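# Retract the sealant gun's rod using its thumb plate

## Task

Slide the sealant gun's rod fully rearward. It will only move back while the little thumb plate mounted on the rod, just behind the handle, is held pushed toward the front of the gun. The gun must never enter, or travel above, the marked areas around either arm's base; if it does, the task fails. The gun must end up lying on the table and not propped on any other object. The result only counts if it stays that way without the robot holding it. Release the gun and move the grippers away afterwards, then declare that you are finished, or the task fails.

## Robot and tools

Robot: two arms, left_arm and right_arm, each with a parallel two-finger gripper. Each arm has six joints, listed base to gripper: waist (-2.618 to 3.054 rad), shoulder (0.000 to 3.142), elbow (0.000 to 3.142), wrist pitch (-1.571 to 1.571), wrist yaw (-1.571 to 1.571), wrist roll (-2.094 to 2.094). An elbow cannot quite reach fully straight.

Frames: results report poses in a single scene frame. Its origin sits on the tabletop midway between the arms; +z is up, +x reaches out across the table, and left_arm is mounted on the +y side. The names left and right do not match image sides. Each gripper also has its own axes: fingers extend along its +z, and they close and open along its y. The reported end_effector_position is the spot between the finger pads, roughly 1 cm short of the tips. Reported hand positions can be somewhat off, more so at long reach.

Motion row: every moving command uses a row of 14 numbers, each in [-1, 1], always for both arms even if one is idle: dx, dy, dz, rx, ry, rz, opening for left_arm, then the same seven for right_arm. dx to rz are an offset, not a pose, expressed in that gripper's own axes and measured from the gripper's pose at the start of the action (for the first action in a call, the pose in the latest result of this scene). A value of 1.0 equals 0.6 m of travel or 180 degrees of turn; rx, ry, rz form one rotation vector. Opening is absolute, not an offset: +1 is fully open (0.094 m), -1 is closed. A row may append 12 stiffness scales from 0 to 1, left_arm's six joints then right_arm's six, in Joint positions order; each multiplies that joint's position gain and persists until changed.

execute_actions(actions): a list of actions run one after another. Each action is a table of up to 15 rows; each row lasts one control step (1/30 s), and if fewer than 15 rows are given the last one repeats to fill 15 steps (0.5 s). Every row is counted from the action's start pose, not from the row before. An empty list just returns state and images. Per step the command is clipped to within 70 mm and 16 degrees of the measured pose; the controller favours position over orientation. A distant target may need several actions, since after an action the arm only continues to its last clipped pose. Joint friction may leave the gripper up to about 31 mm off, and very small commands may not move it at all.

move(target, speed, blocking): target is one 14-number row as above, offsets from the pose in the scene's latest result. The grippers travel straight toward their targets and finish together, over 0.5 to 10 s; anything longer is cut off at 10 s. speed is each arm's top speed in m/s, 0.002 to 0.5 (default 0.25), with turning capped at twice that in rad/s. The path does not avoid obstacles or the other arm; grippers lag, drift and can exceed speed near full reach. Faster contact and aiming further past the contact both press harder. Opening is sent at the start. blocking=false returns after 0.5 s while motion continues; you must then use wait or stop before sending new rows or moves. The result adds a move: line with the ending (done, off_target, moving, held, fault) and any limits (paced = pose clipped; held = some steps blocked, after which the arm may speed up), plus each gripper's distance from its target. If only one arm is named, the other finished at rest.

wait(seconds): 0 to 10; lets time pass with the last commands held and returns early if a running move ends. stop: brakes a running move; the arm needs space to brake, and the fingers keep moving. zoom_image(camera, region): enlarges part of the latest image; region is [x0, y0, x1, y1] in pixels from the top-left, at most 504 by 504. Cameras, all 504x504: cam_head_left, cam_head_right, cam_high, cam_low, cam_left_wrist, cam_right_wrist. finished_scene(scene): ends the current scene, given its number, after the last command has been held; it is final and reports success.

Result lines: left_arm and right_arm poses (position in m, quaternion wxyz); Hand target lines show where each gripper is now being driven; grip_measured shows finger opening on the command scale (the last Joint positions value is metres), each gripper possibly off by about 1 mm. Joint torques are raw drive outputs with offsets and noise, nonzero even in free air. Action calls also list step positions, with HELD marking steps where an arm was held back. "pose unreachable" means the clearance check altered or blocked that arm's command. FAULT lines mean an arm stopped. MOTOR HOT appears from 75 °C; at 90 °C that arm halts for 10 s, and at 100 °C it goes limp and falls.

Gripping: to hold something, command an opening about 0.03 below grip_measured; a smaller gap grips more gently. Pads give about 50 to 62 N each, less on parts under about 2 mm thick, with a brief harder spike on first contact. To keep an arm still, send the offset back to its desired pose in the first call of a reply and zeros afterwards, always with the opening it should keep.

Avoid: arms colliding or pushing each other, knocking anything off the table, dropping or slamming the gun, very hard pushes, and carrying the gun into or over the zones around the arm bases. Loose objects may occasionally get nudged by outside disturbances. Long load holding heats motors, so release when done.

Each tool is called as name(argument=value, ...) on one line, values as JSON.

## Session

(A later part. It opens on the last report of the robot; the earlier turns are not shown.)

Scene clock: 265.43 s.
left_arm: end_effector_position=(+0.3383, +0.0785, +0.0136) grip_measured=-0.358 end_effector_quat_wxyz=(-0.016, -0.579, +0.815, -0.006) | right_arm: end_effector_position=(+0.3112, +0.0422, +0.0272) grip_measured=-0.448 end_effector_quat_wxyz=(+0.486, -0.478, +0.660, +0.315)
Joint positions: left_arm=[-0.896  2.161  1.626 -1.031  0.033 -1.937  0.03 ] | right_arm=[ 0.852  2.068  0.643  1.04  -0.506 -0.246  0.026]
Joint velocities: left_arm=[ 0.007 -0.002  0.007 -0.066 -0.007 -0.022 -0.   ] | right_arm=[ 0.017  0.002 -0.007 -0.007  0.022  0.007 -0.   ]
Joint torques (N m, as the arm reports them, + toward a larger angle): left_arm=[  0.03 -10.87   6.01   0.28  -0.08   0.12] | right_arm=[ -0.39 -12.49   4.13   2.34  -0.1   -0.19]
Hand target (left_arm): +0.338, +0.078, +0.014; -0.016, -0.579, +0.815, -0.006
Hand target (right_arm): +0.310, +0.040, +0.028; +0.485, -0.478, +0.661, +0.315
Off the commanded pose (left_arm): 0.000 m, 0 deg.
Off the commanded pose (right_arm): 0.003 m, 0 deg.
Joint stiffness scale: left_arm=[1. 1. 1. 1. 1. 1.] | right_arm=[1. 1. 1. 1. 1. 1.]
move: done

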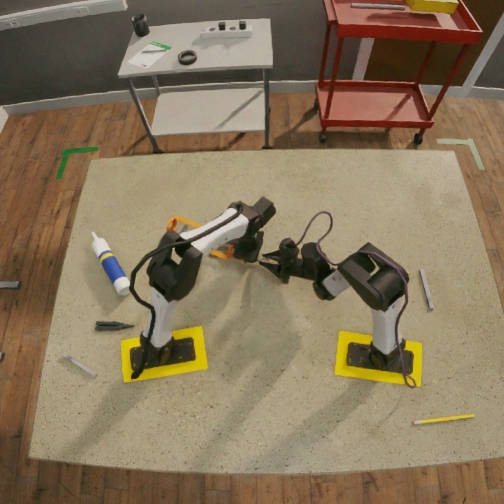

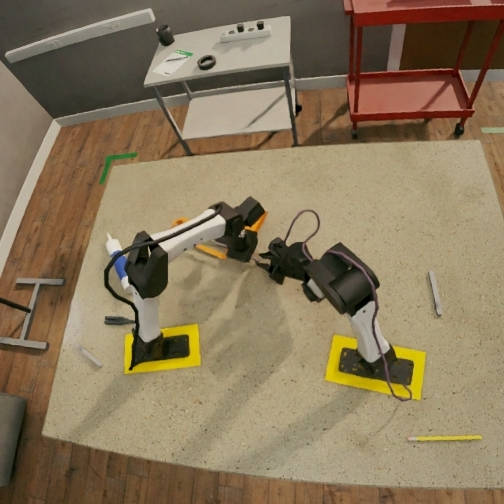

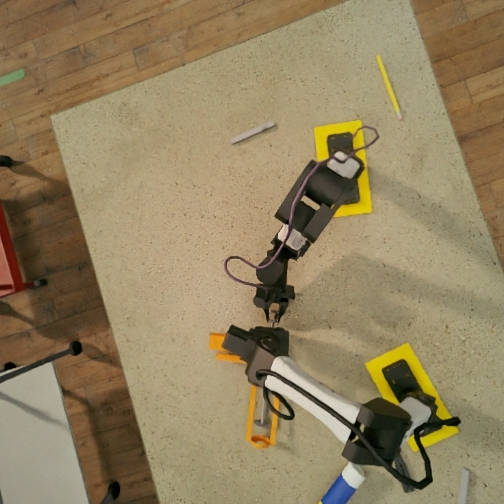

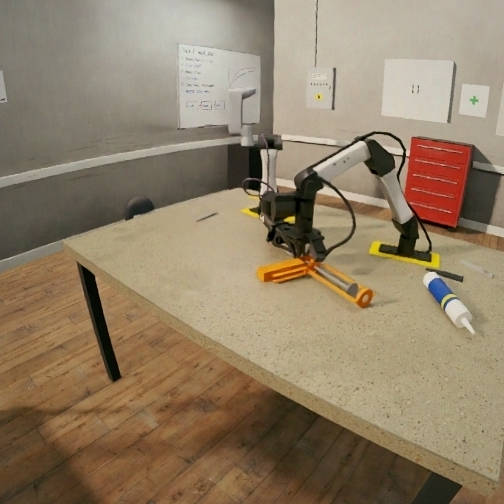

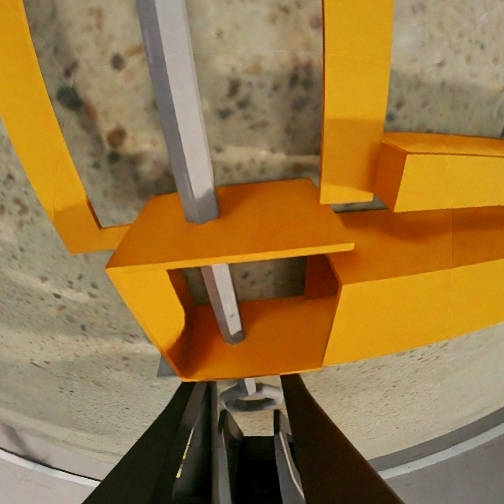

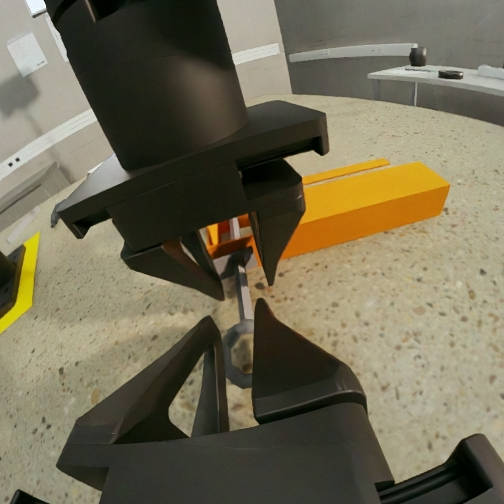

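execute_actions(actions=[[[0,0,0,0,0,0,-0.36, 0,0,0,0,0,0,0.2]]])

move(target=[0,0,0,0,0,0,-0.36, 0.051,0.009,0.004,0,0,0,0.2], speed=0.05)

Scene clock: 273.20 s.
left_arm: end_effector_position=(+0.3383, +0.0785, +0.0136) grip_measured=-0.358 end_effector_quat_wxyz=(-0.016, -0.579, +0.815, -0.006) | right_arm: end_effector_position=(+0.3112, +0.0422, +0.0272) grip_measured=+0.198 end_effector_quat_wxyz=(+0.486, -0.478, +0.660, +0.315)
Joint positions: left_arm=[-0.896  2.161  1.626 -1.031  0.033 -1.937  0.03 ] | right_arm=[ 0.852  2.068  0.643  1.04  -0.506 -0.246  0.056]
Joint velocities: left_arm=[ 0.007 -0.022 -0.017  0.007 -0.022  0.037 -0.001] | right_arm=[-0.017 -0.007  0.007  0.037 -0.007  0.051 -0.   ]
Joint torques (N m, as the arm reports them, + toward a larger angle): left_arm=[  0.02 -10.86   6.03   0.28  -0.08   0.12] | right_arm=[  0.02 -11.62   4.93   2.34  -0.06  -0.16]
Hand target (left_arm): +0.338, +0.078, +0.014; -0.016, -0.579, +0.815, -0.006
Hand target (right_arm): +0.311, +0.042, +0.027; +0.486, -0.478, +0.660, +0.315
Off the commanded pose (left_arm): 0.000 m, 0 deg.
Off the commanded pose (right_arm): 0.000 m, 0 deg.
Joint stiffness scale: left_arm=[1. 1. 1. 1. 1. 1.] | right_arm=[1. 1. 1. 1. 1. 1.]
Step readings (end_effector_position):
0: left_arm (+0.3383, +0.0785, +0.0136) | right_arm (+0.3112, +0.0422, +0.0272)
1: left_arm (+0.3383, +0.0785, +0.0136) | right_arm (+0.3112, +0.0422, +0.0272)
2: left_arm (+0.3383, +0.0785, +0.0136) | right_arm (+0.3112, +0.0422, +0.0272)
4: left_arm (+0.3383, +0.0785, +0.0136) | right_arm (+0.3112, +0.0422, +0.0272)
8: left_arm (+0.3383, +0.0785, +0.0136) | right_arm (+0.3112, +0.0422, +0.0272)
15: end_effector_position above

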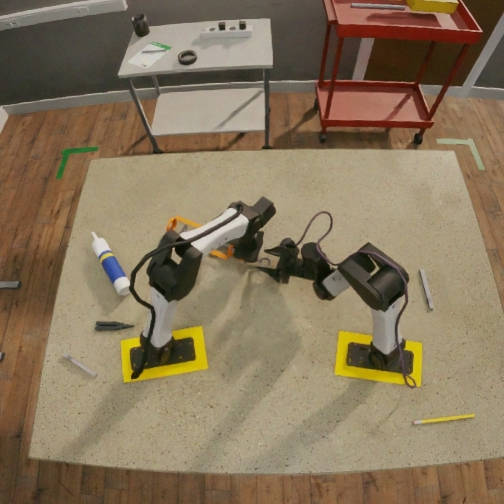

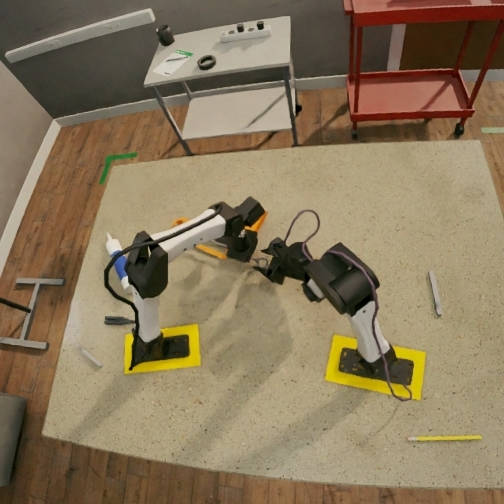

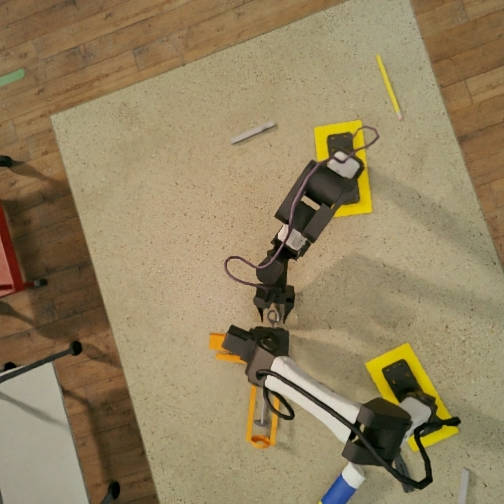

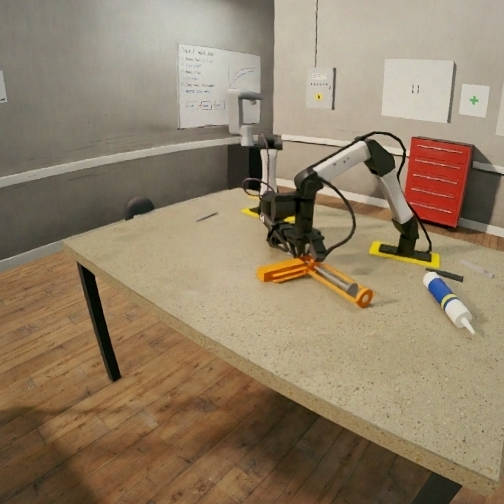

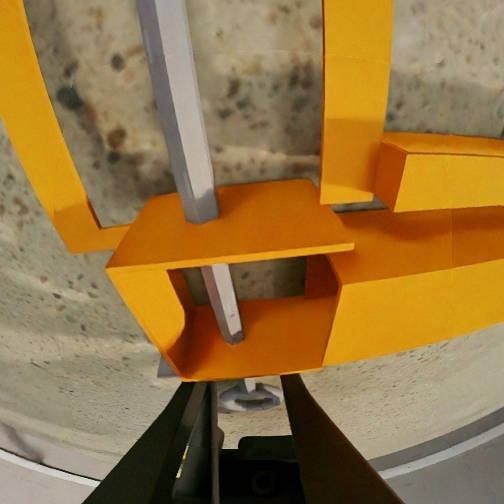

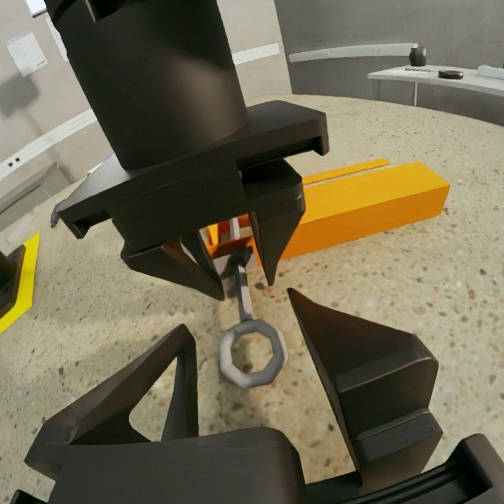

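Scene clock: 274.17 s.
left_arm: end_effector_position=(+0.3383, +0.0785, +0.0136) grip_measured=-0.358 end_effector_quat_wxyz=(-0.016, -0.579, +0.815, -0.006) | right_arm: end_effector_position=(+0.3128, +0.0438, +0.0155) grip_measured=+0.198 end_effector_quat_wxyz=(+0.503, -0.477, +0.647, +0.316)
Joint positions: left_arm=[-0.896  2.161  1.626 -1.031  0.033 -1.937  0.03 ] | right_arm=[ 0.852  2.164  0.643  1.18  -0.508 -0.245  0.056]
Joint velocities: left_arm=[ 0.017  0.002 -0.002  0.066 -0.007  0.051 -0.001] | right_arm=[-0.012  0.012 -0.012 -0.022 -0.037  0.037 -0.001]
Joint torques (N m, as the arm reports them, + toward a larger angle): left_arm=[  0.03 -10.87   6.03   0.28  -0.08   0.12] | right_arm=[-0.27 -9.09  2.29  2.44 -0.06 -0.19]
Hand target (left_arm): +0.338, +0.078, +0.014; -0.016, -0.579, +0.815, -0.006
Hand target (right_arm): +0.305, +0.036, -0.002; +0.486, -0.478, +0.660, +0.315
Off the commanded pose (left_arm): 0.000 m, 0 deg.
Off the commanded pose (right_arm): 0.021 m, 3 deg.
Joint stiffness scale: left_arm=[1. 1. 1. 1. 1. 1.] | right_arm=[1. 1. 1. 1. 1. 1.]
move: off_target (right_arm)

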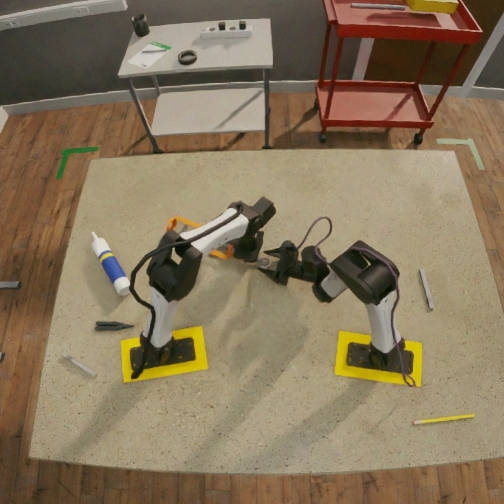

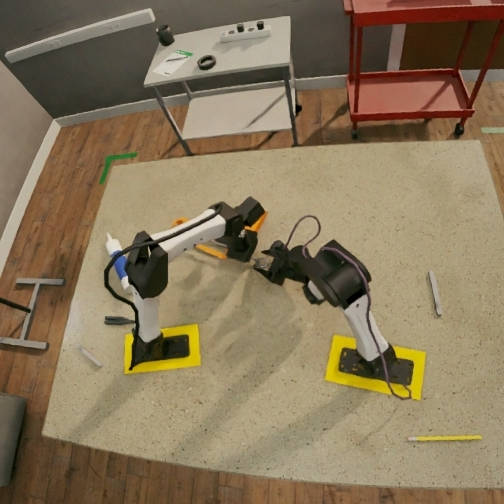

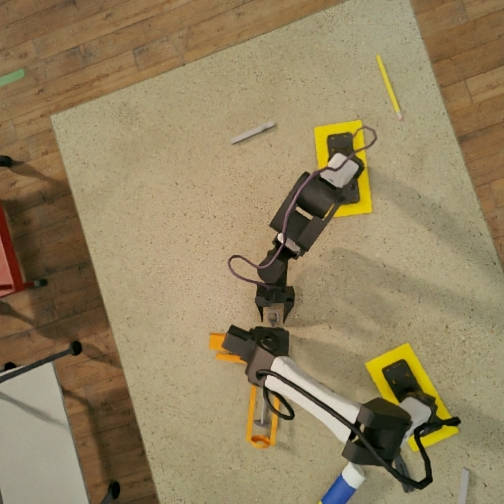

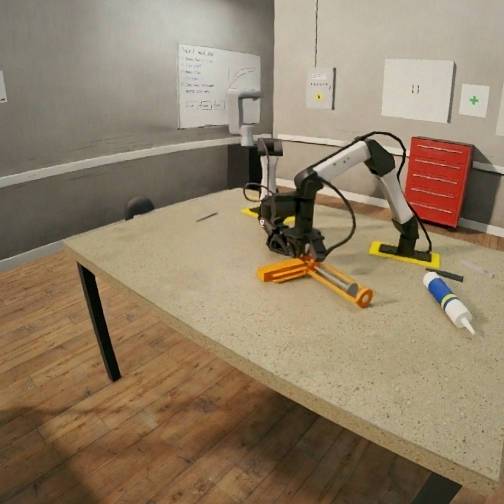

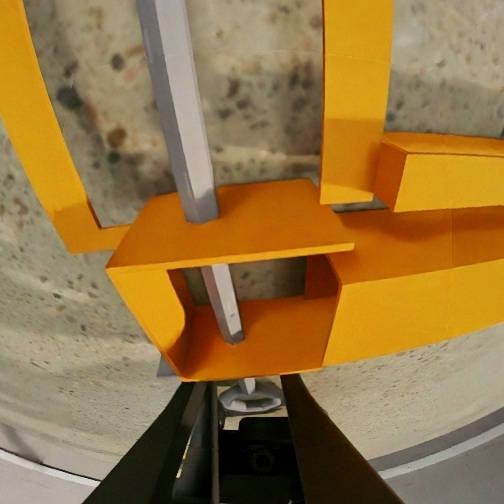

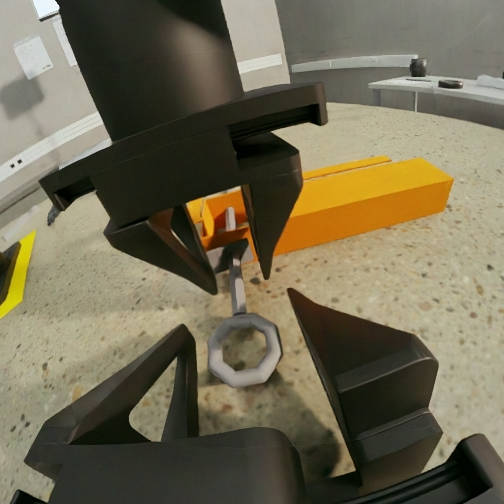

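move(target=[0,0,0,0,0,0,-0.36, 0,0,0,0,0,0,-0.4], speed=0.05)

Scene clock: 278.83 s.
left_arm: end_effector_position=(+0.3382, +0.0782, +0.0136) grip_measured=-0.358 end_effector_quat_wxyz=(-0.016, -0.579, +0.815, -0.007) | right_arm: end_effector_position=(+0.3128, +0.0438, +0.0156) grip_measured=-0.258 end_effector_quat_wxyz=(+0.504, -0.478, +0.646, +0.316)
Joint positions: left_arm=[-0.896  2.161  1.626 -1.03   0.035 -1.937  0.03 ] | right_arm=[ 0.852  2.165  0.643  1.182 -0.508 -0.249  0.035]
Joint velocities: left_arm=[-0.022 -0.017 -0.007  0.037  0.051 -0.081 -0.   ] | right_arm=[-0.007 -0.007  0.012 -0.022 -0.007 -0.007  0.001]
Joint torques (N m, as the arm reports them, + toward a larger angle): left_arm=[  0.02 -10.86   6.04   0.28  -0.09   0.12] | right_arm=[  0.04 -12.02   4.29   2.34  -0.04  -0.12]
Hand target (left_arm): +0.338, +0.078, +0.014; -0.016, -0.579, +0.815, -0.007
Hand target (right_arm): +0.313, +0.044, +0.015; +0.503, -0.477, +0.647, +0.316
Off the commanded pose (left_arm): 0.000 m, 0 deg.
Off the commanded pose (right_arm): 0.000 m, 0 deg.
Joint stiffness scale: left_arm=[1. 1. 1. 1. 1. 1.] | right_arm=[1. 1. 1. 1. 1. 1.]
move: done

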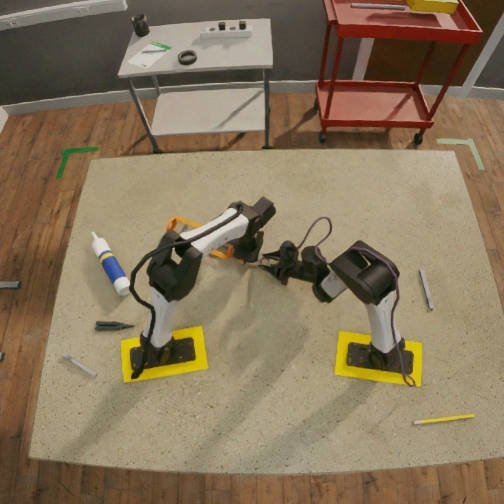

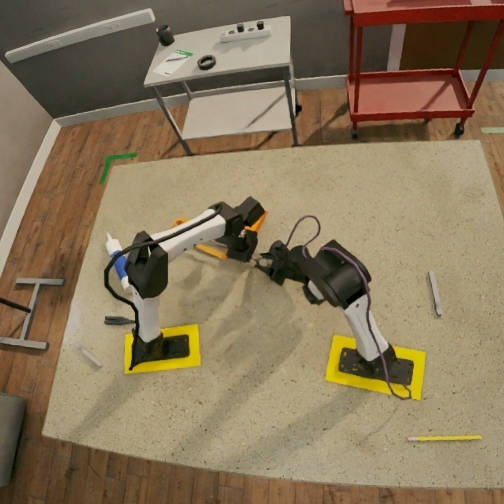

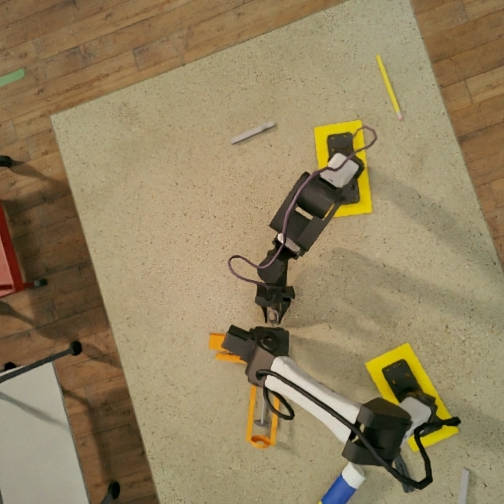

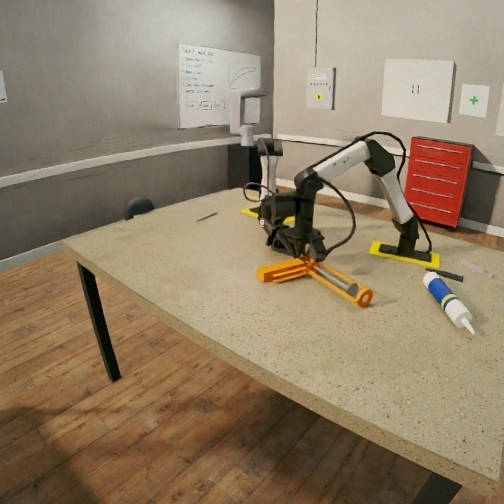

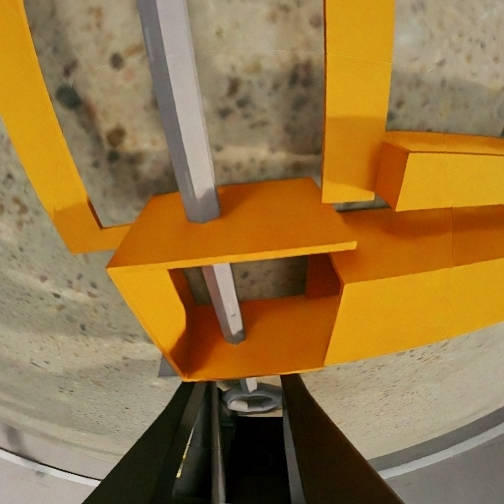

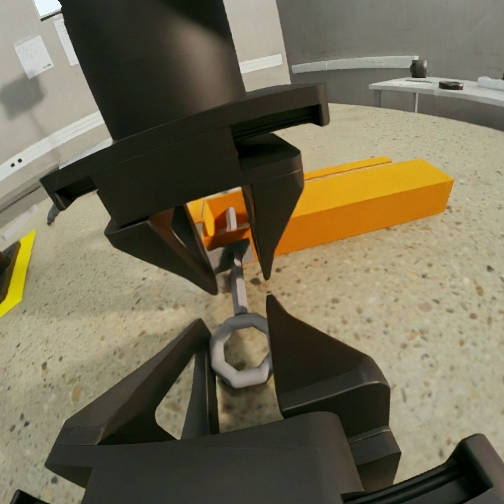

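move(target=[-0.03,0,0,0,0,0,-0.36, 0.029,-0.0015,-0.0955,0,0,0,-0.32], speed=0.04)

Scene clock: 292.40 s.
left_arm: end_effector_position=(+0.3402, +0.0776, +0.0143) grip_measured=-0.358 end_effector_quat_wxyz=(-0.035, -0.574, +0.818, -0.020) | right_arm: end_effector_position=(+0.2983, -0.0063, +0.0152) grip_measured=-0.318 end_effector_quat_wxyz=(+0.507, -0.474, +0.646, +0.317)
Joint positions: left_arm=[-0.875  2.155  1.616 -1.013  0.078 -1.906  0.03 ] | right_arm=[ 0.739  2.12   0.472  1.292 -0.612 -0.284  0.032]
Joint velocities: left_arm=[-0.007  0.012 -0.007  0.007 -0.022 -0.022 -0.001] | right_arm=[ 0.002  0.002 -0.017  0.066 -0.051 -0.066 -0.   ]
Joint torques (N m, as the arm reports them, + toward a larger angle): left_arm=[  1.3  -11.94   4.15   0.27  -0.46   0.23] | right_arm=[ -0.68 -11.98   0.95   2.38  -0.13  -0.26]
Hand target (left_arm): +0.344, +0.095, +0.013; -0.017, -0.579, +0.815, -0.006
Hand target (right_arm): +0.292, -0.012, +0.015; +0.505, -0.477, +0.646, +0.317
Off the commanded pose (left_arm): 0.018 m, 3 deg.
Off the commanded pose (right_arm): 0.008 m, 1 deg.
Joint stiffness scale: left_arm=[1. 1. 1. 1. 1. 1.] | right_arm=[1. 1. 1. 1. 1. 1.]
move: off_target (left_arm)

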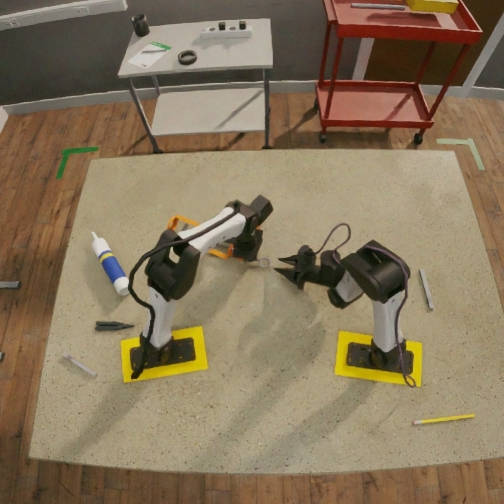

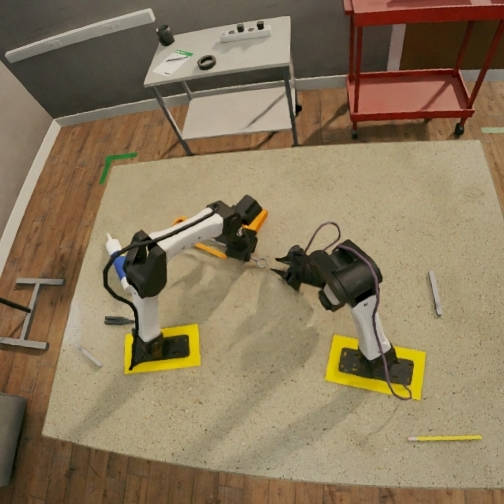

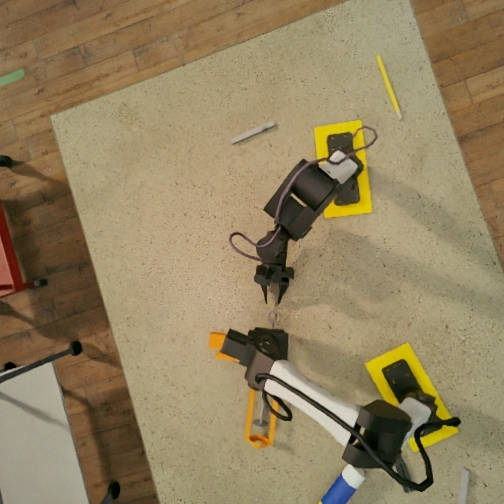

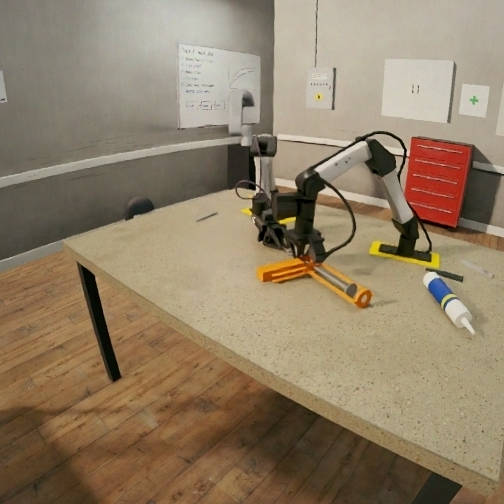

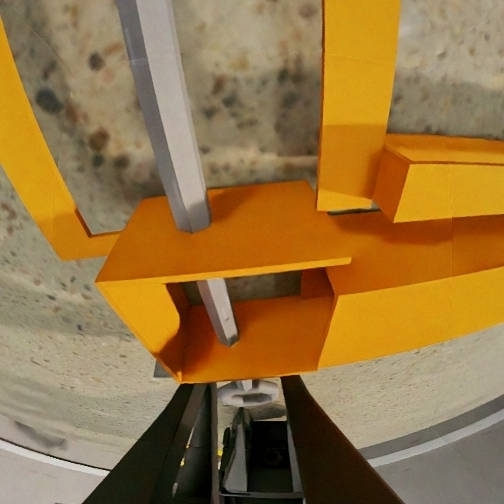

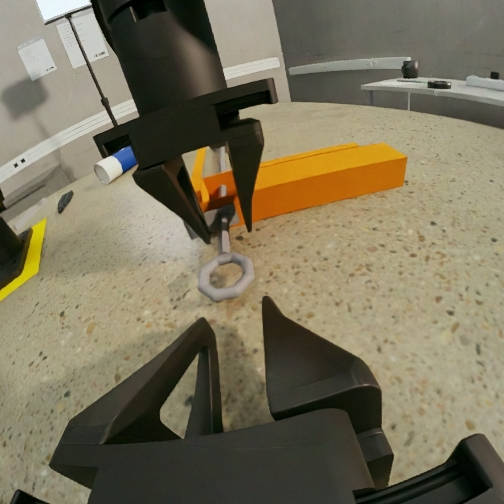

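move(target=[0.012,0.008,-0.005,0,-0.125,0,-0.36, 0,0,0,0,0,0,0.2], speed=0.1)

Scene clock: 316.97 s.
left_arm: end_effector_position=(+0.3328, +0.0767, +0.0150) grip_measured=-0.358 end_effector_quat_wxyz=(+0.120, -0.568, +0.809, +0.092) | right_arm: end_effector_position=(+0.2983, -0.0059, +0.0167) grip_measured=+0.198 end_effector_quat_wxyz=(+0.510, -0.475, +0.643, +0.318)
Joint positions: left_arm=[-1.031  2.302  1.831 -1.257 -0.261 -2.083  0.03 ] | right_arm=[ 0.739  2.12   0.472  1.3   -0.615 -0.285  0.056]
Joint velocities: left_arm=[ 0.007 -0.037 -0.012 -0.022 -0.066 -0.022 -0.002] | right_arm=[-0.012 -0.007 -0.002  0.022  0.022 -0.022 -0.001]
Joint torques (N m, as the arm reports them, + toward a larger angle): left_arm=[ -0.48 -11.05   7.66  -0.17  -0.34   0.06] | right_arm=[  0.01 -10.46   3.36   2.23  -0.05  -0.15]
Hand target (left_arm): +0.334, +0.073, +0.018; +0.127, -0.566, +0.810, +0.090
Hand target (right_arm): +0.298, -0.006, +0.015; +0.507, -0.474, +0.646, +0.317
Off the commanded pose (left_arm): 0.005 m, 1 deg.
Off the commanded pose (right_arm): 0.002 m, 0 deg.
Joint stiffness scale: left_arm=[1. 1. 1. 1. 1. 1.] | right_arm=[1. 1. 1. 1. 1. 1.]
move: done

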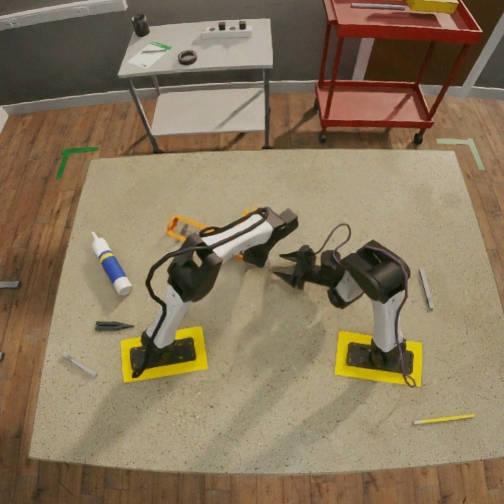

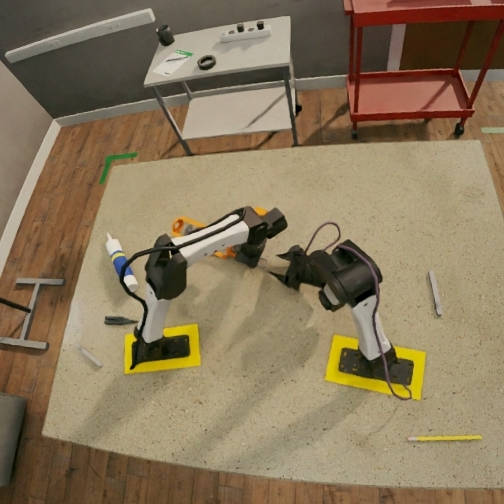

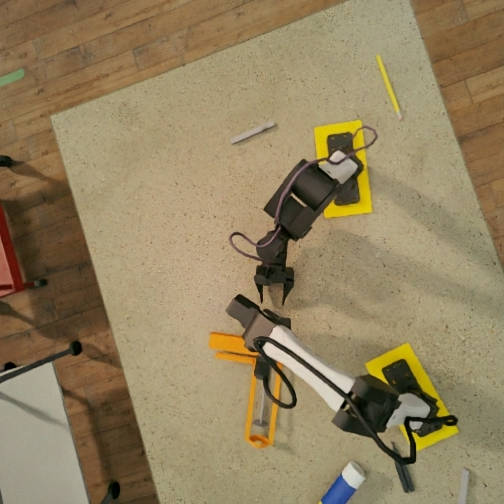

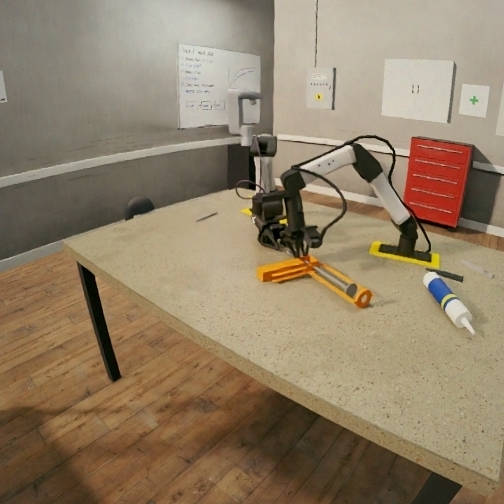

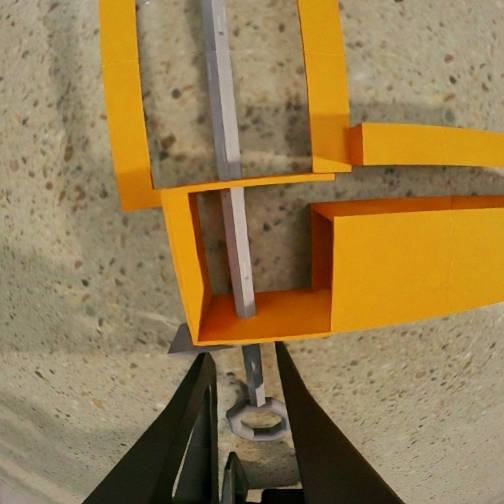

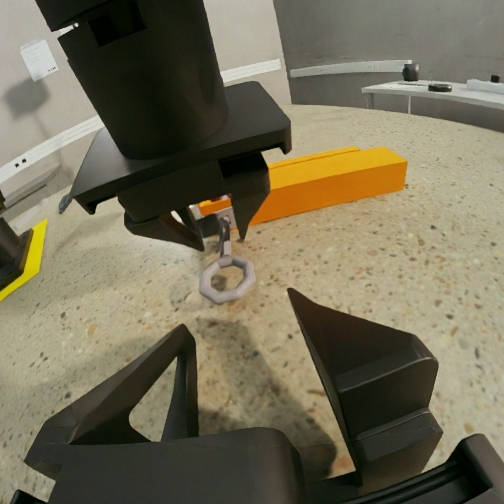

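move(target=[0,0,0.02,0,0,0,-0.36, 0.004,0.0075,0.084,0,0,0,0.2], speed=0.06)

Scene clock: 332.80 s.
left_arm: end_effector_position=(+0.3335, +0.0764, +0.0093) grip_measured=-0.358 end_effector_quat_wxyz=(+0.122, -0.568, +0.809, +0.088) | right_arm: end_effector_position=(+0.3115, +0.0380, +0.0204) grip_measured=+0.198 end_effector_quat_wxyz=(+0.528, -0.477, +0.624, +0.324)
Joint positions: left_arm=[-1.031  2.302  1.808 -1.226 -0.263 -2.082  0.03 ] | right_arm=[ 0.832  2.202  0.615  1.311 -0.542 -0.247  0.056]
Joint velocities: left_arm=[ 0.002  0.012  0.007  0.037  0.037  0.022 -0.   ] | right_arm=[-0.007 -0.007  0.012  0.037 -0.066  0.022 -0.   ]
Joint torques (N m, as the arm reports them, + toward a larger angle): left_arm=[  0.47 -11.38   4.4    0.05  -0.23   0.14] | right_arm=[ 0.76 -7.89  5.37  2.04  0.15 -0.2 ]
Hand target (left_arm): +0.334, +0.080, +0.004; +0.120, -0.568, +0.809, +0.092
Hand target (right_arm): +0.312, +0.039, +0.001; +0.510, -0.476, +0.643, +0.316
Off the commanded pose (left_arm): 0.007 m, 0 deg.
Off the commanded pose (right_arm): 0.020 m, 3 deg.
Joint stiffness scale: left_arm=[1. 1. 1. 1. 1. 1.] | right_arm=[1. 1. 1. 1. 1. 1.]
move: off_target (right_arm)

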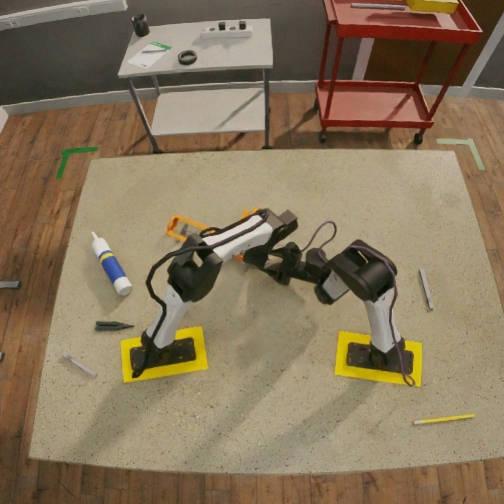

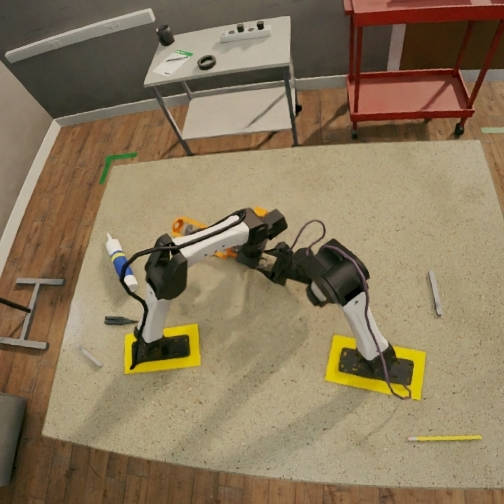

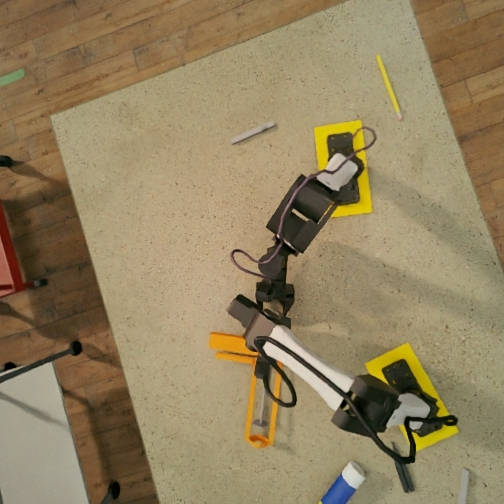

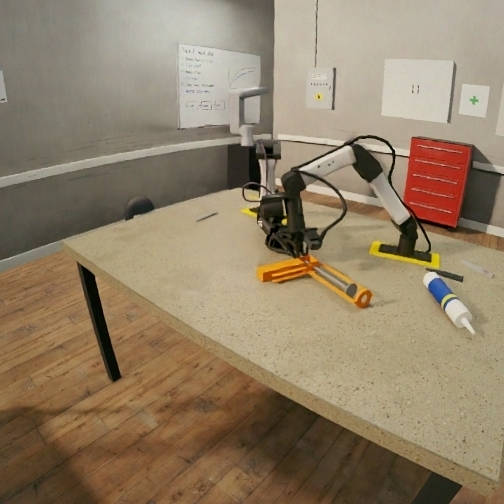

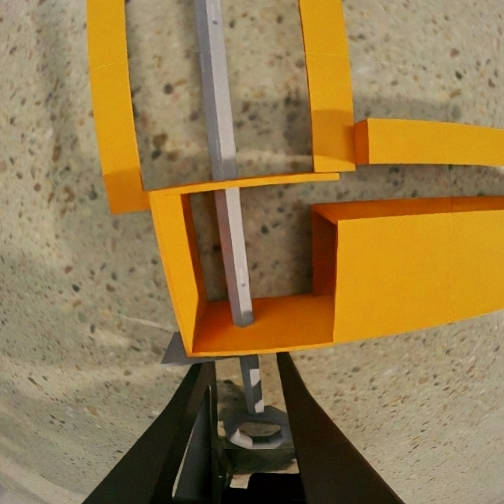

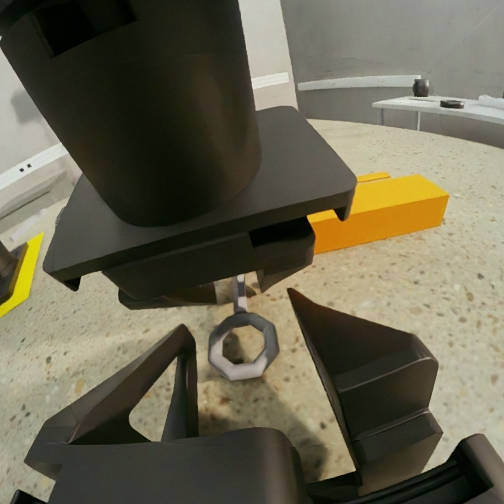

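move(target=[0,0,0,0,0,0,-0.36, 0.028,0.004,0.0,0,0.03,0,0.2], speed=0.05)

Scene clock: 339.13 s.
left_arm: end_effector_position=(+0.3337, +0.0761, +0.0093) grip_measured=-0.358 end_effector_quat_wxyz=(+0.122, -0.568, +0.809, +0.087) | right_arm: end_effector_position=(+0.3123, +0.0367, +0.0192) grip_measured=+0.198 end_effector_quat_wxyz=(-0.522, +0.484, -0.629, -0.313)
Joint positions: left_arm=[-1.031  2.302  1.808 -1.225 -0.263 -2.082  0.03 ] | right_arm=[ 0.832  2.178  0.615  1.259 -0.532 -0.274  0.056]
Joint velocities: left_arm=[-0.012  0.012 -0.002  0.007 -0.051 -0.051 -0.001] | right_arm=[-0.002 -0.017  0.007  0.007  0.022 -0.022  0.   ]
Joint torques (N m, as the arm reports them, + toward a larger angle): left_arm=[  0.01 -11.69   5.78  -0.05  -0.24   0.12] | right_arm=[  0.63 -12.12   3.97   1.6    0.11  -0.37]
Hand target (left_arm): +0.334, +0.076, +0.009; +0.122, -0.568, +0.809, +0.088
Hand target (right_arm): +0.309, +0.034, +0.004; +0.499, -0.491, +0.648, +0.301
Off the commanded pose (left_arm): 0.000 m, 0 deg.
Off the commanded pose (right_arm): 0.016 m, 4 deg.
Joint stiffness scale: left_arm=[1. 1. 1. 1. 1. 1.] | right_arm=[1. 1. 1. 1. 1. 1.]
move: off_target (right_arm)

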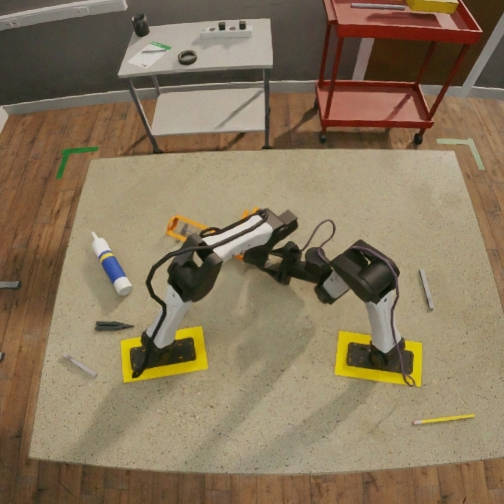

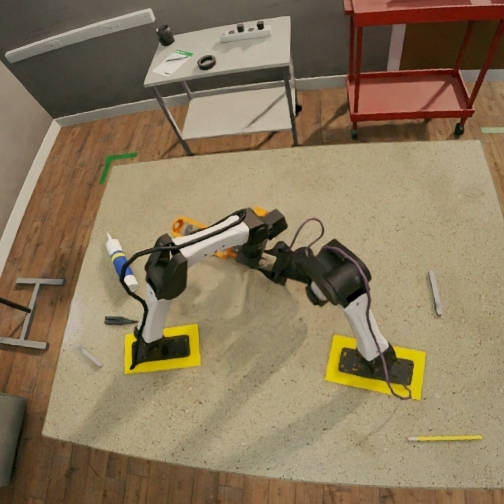

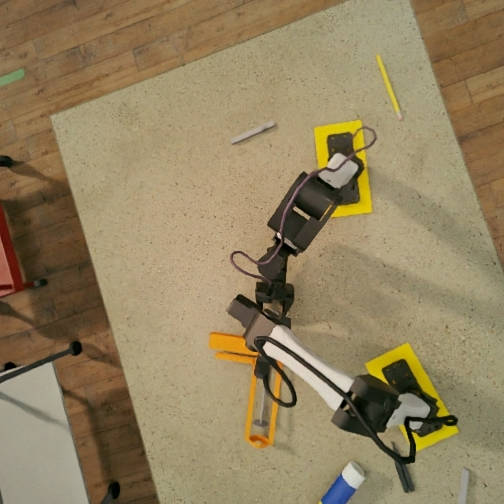

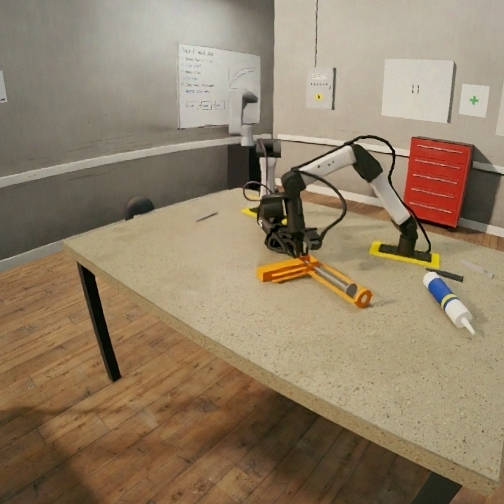

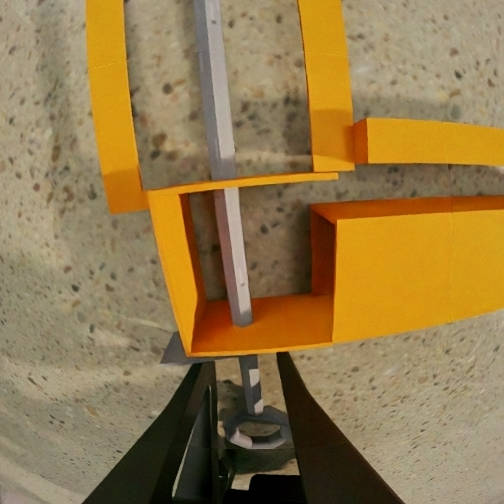

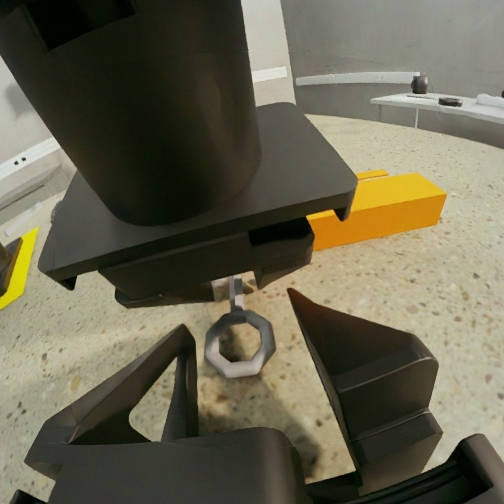

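move(target=[0,0,0,0,0,0,-0.36, 0.012,0.008,0.0,0,0.065,0.02,0.2], speed=0.05)

Scene clock: 346.67 s.
left_arm: end_effector_position=(+0.3337, +0.0761, +0.0093) grip_measured=-0.358 end_effector_quat_wxyz=(+0.122, -0.568, +0.809, +0.087) | right_arm: end_effector_position=(+0.3048, +0.0313, +0.0072) grip_measured=+0.198 end_effector_quat_wxyz=(+0.447, -0.488, +0.694, +0.283)
Joint positions: left_arm=[-1.031  2.302  1.808 -1.225 -0.263 -2.082  0.03 ] | right_arm=[ 0.861  2.03   0.631  0.888 -0.45  -0.288  0.056]
Joint velocities: left_arm=[ 0.012  0.002 -0.007 -0.037 -0.007 -0.007 -0.   ] | right_arm=[-0.002  0.012 -0.022 -0.095 -0.037 -0.037  0.001]
Joint torques (N m, as the arm reports them, + toward a larger angle): left_arm=[  0.02 -11.71   5.78  -0.04  -0.24   0.11] | right_arm=[  0.78 -12.76   6.84   2.     0.    -0.24]
Hand target (left_arm): +0.334, +0.076, +0.009; +0.122, -0.568, +0.809, +0.087
Hand target (right_arm): +0.307, +0.036, +0.011; +0.446, -0.492, +0.694, +0.278
Off the commanded pose (left_arm): 0.000 m, 0 deg.
Off the commanded pose (right_arm): 0.007 m, 1 deg.
Joint stiffness scale: left_arm=[1. 1. 1. 1. 1. 1.] | right_arm=[1. 1. 1. 1. 1. 1.]
move: done

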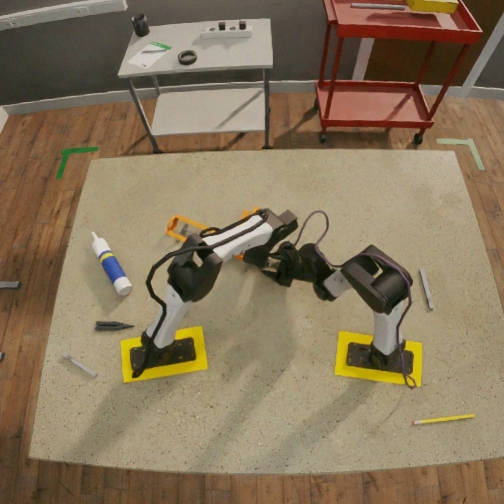

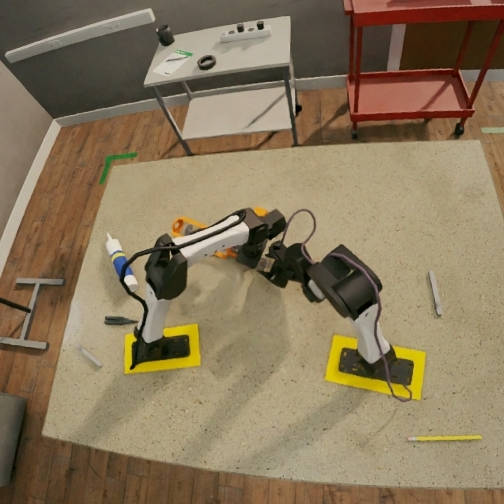

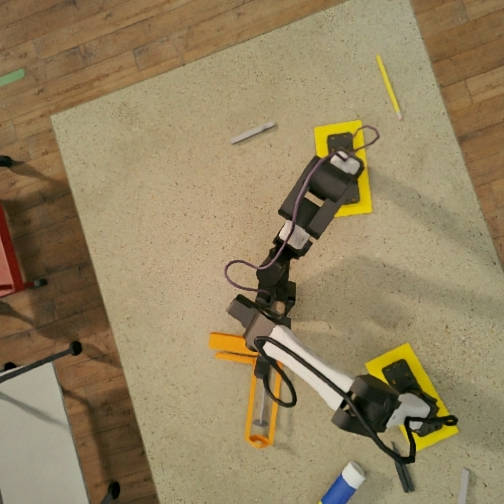

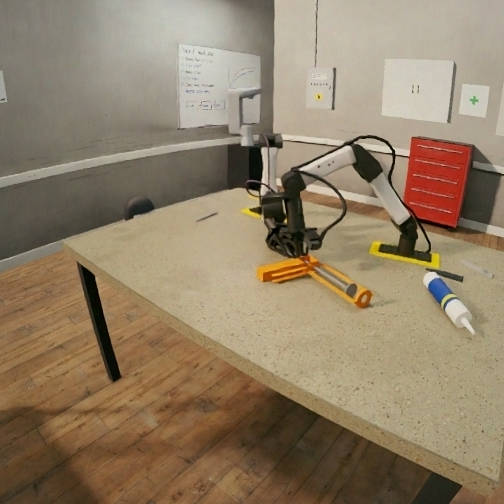

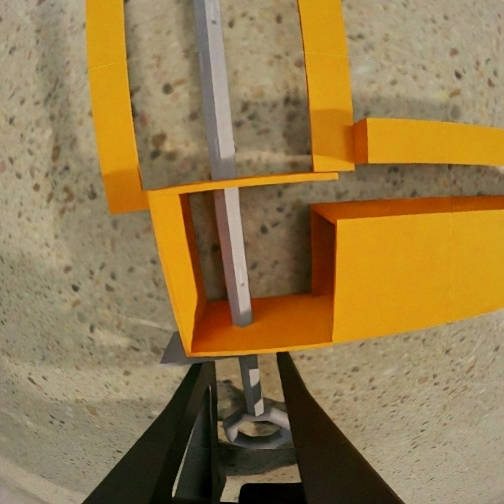

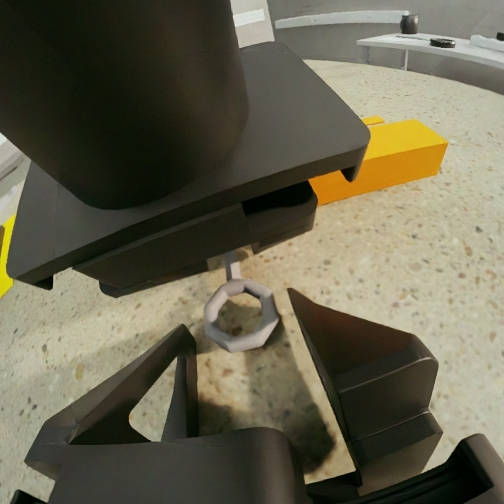

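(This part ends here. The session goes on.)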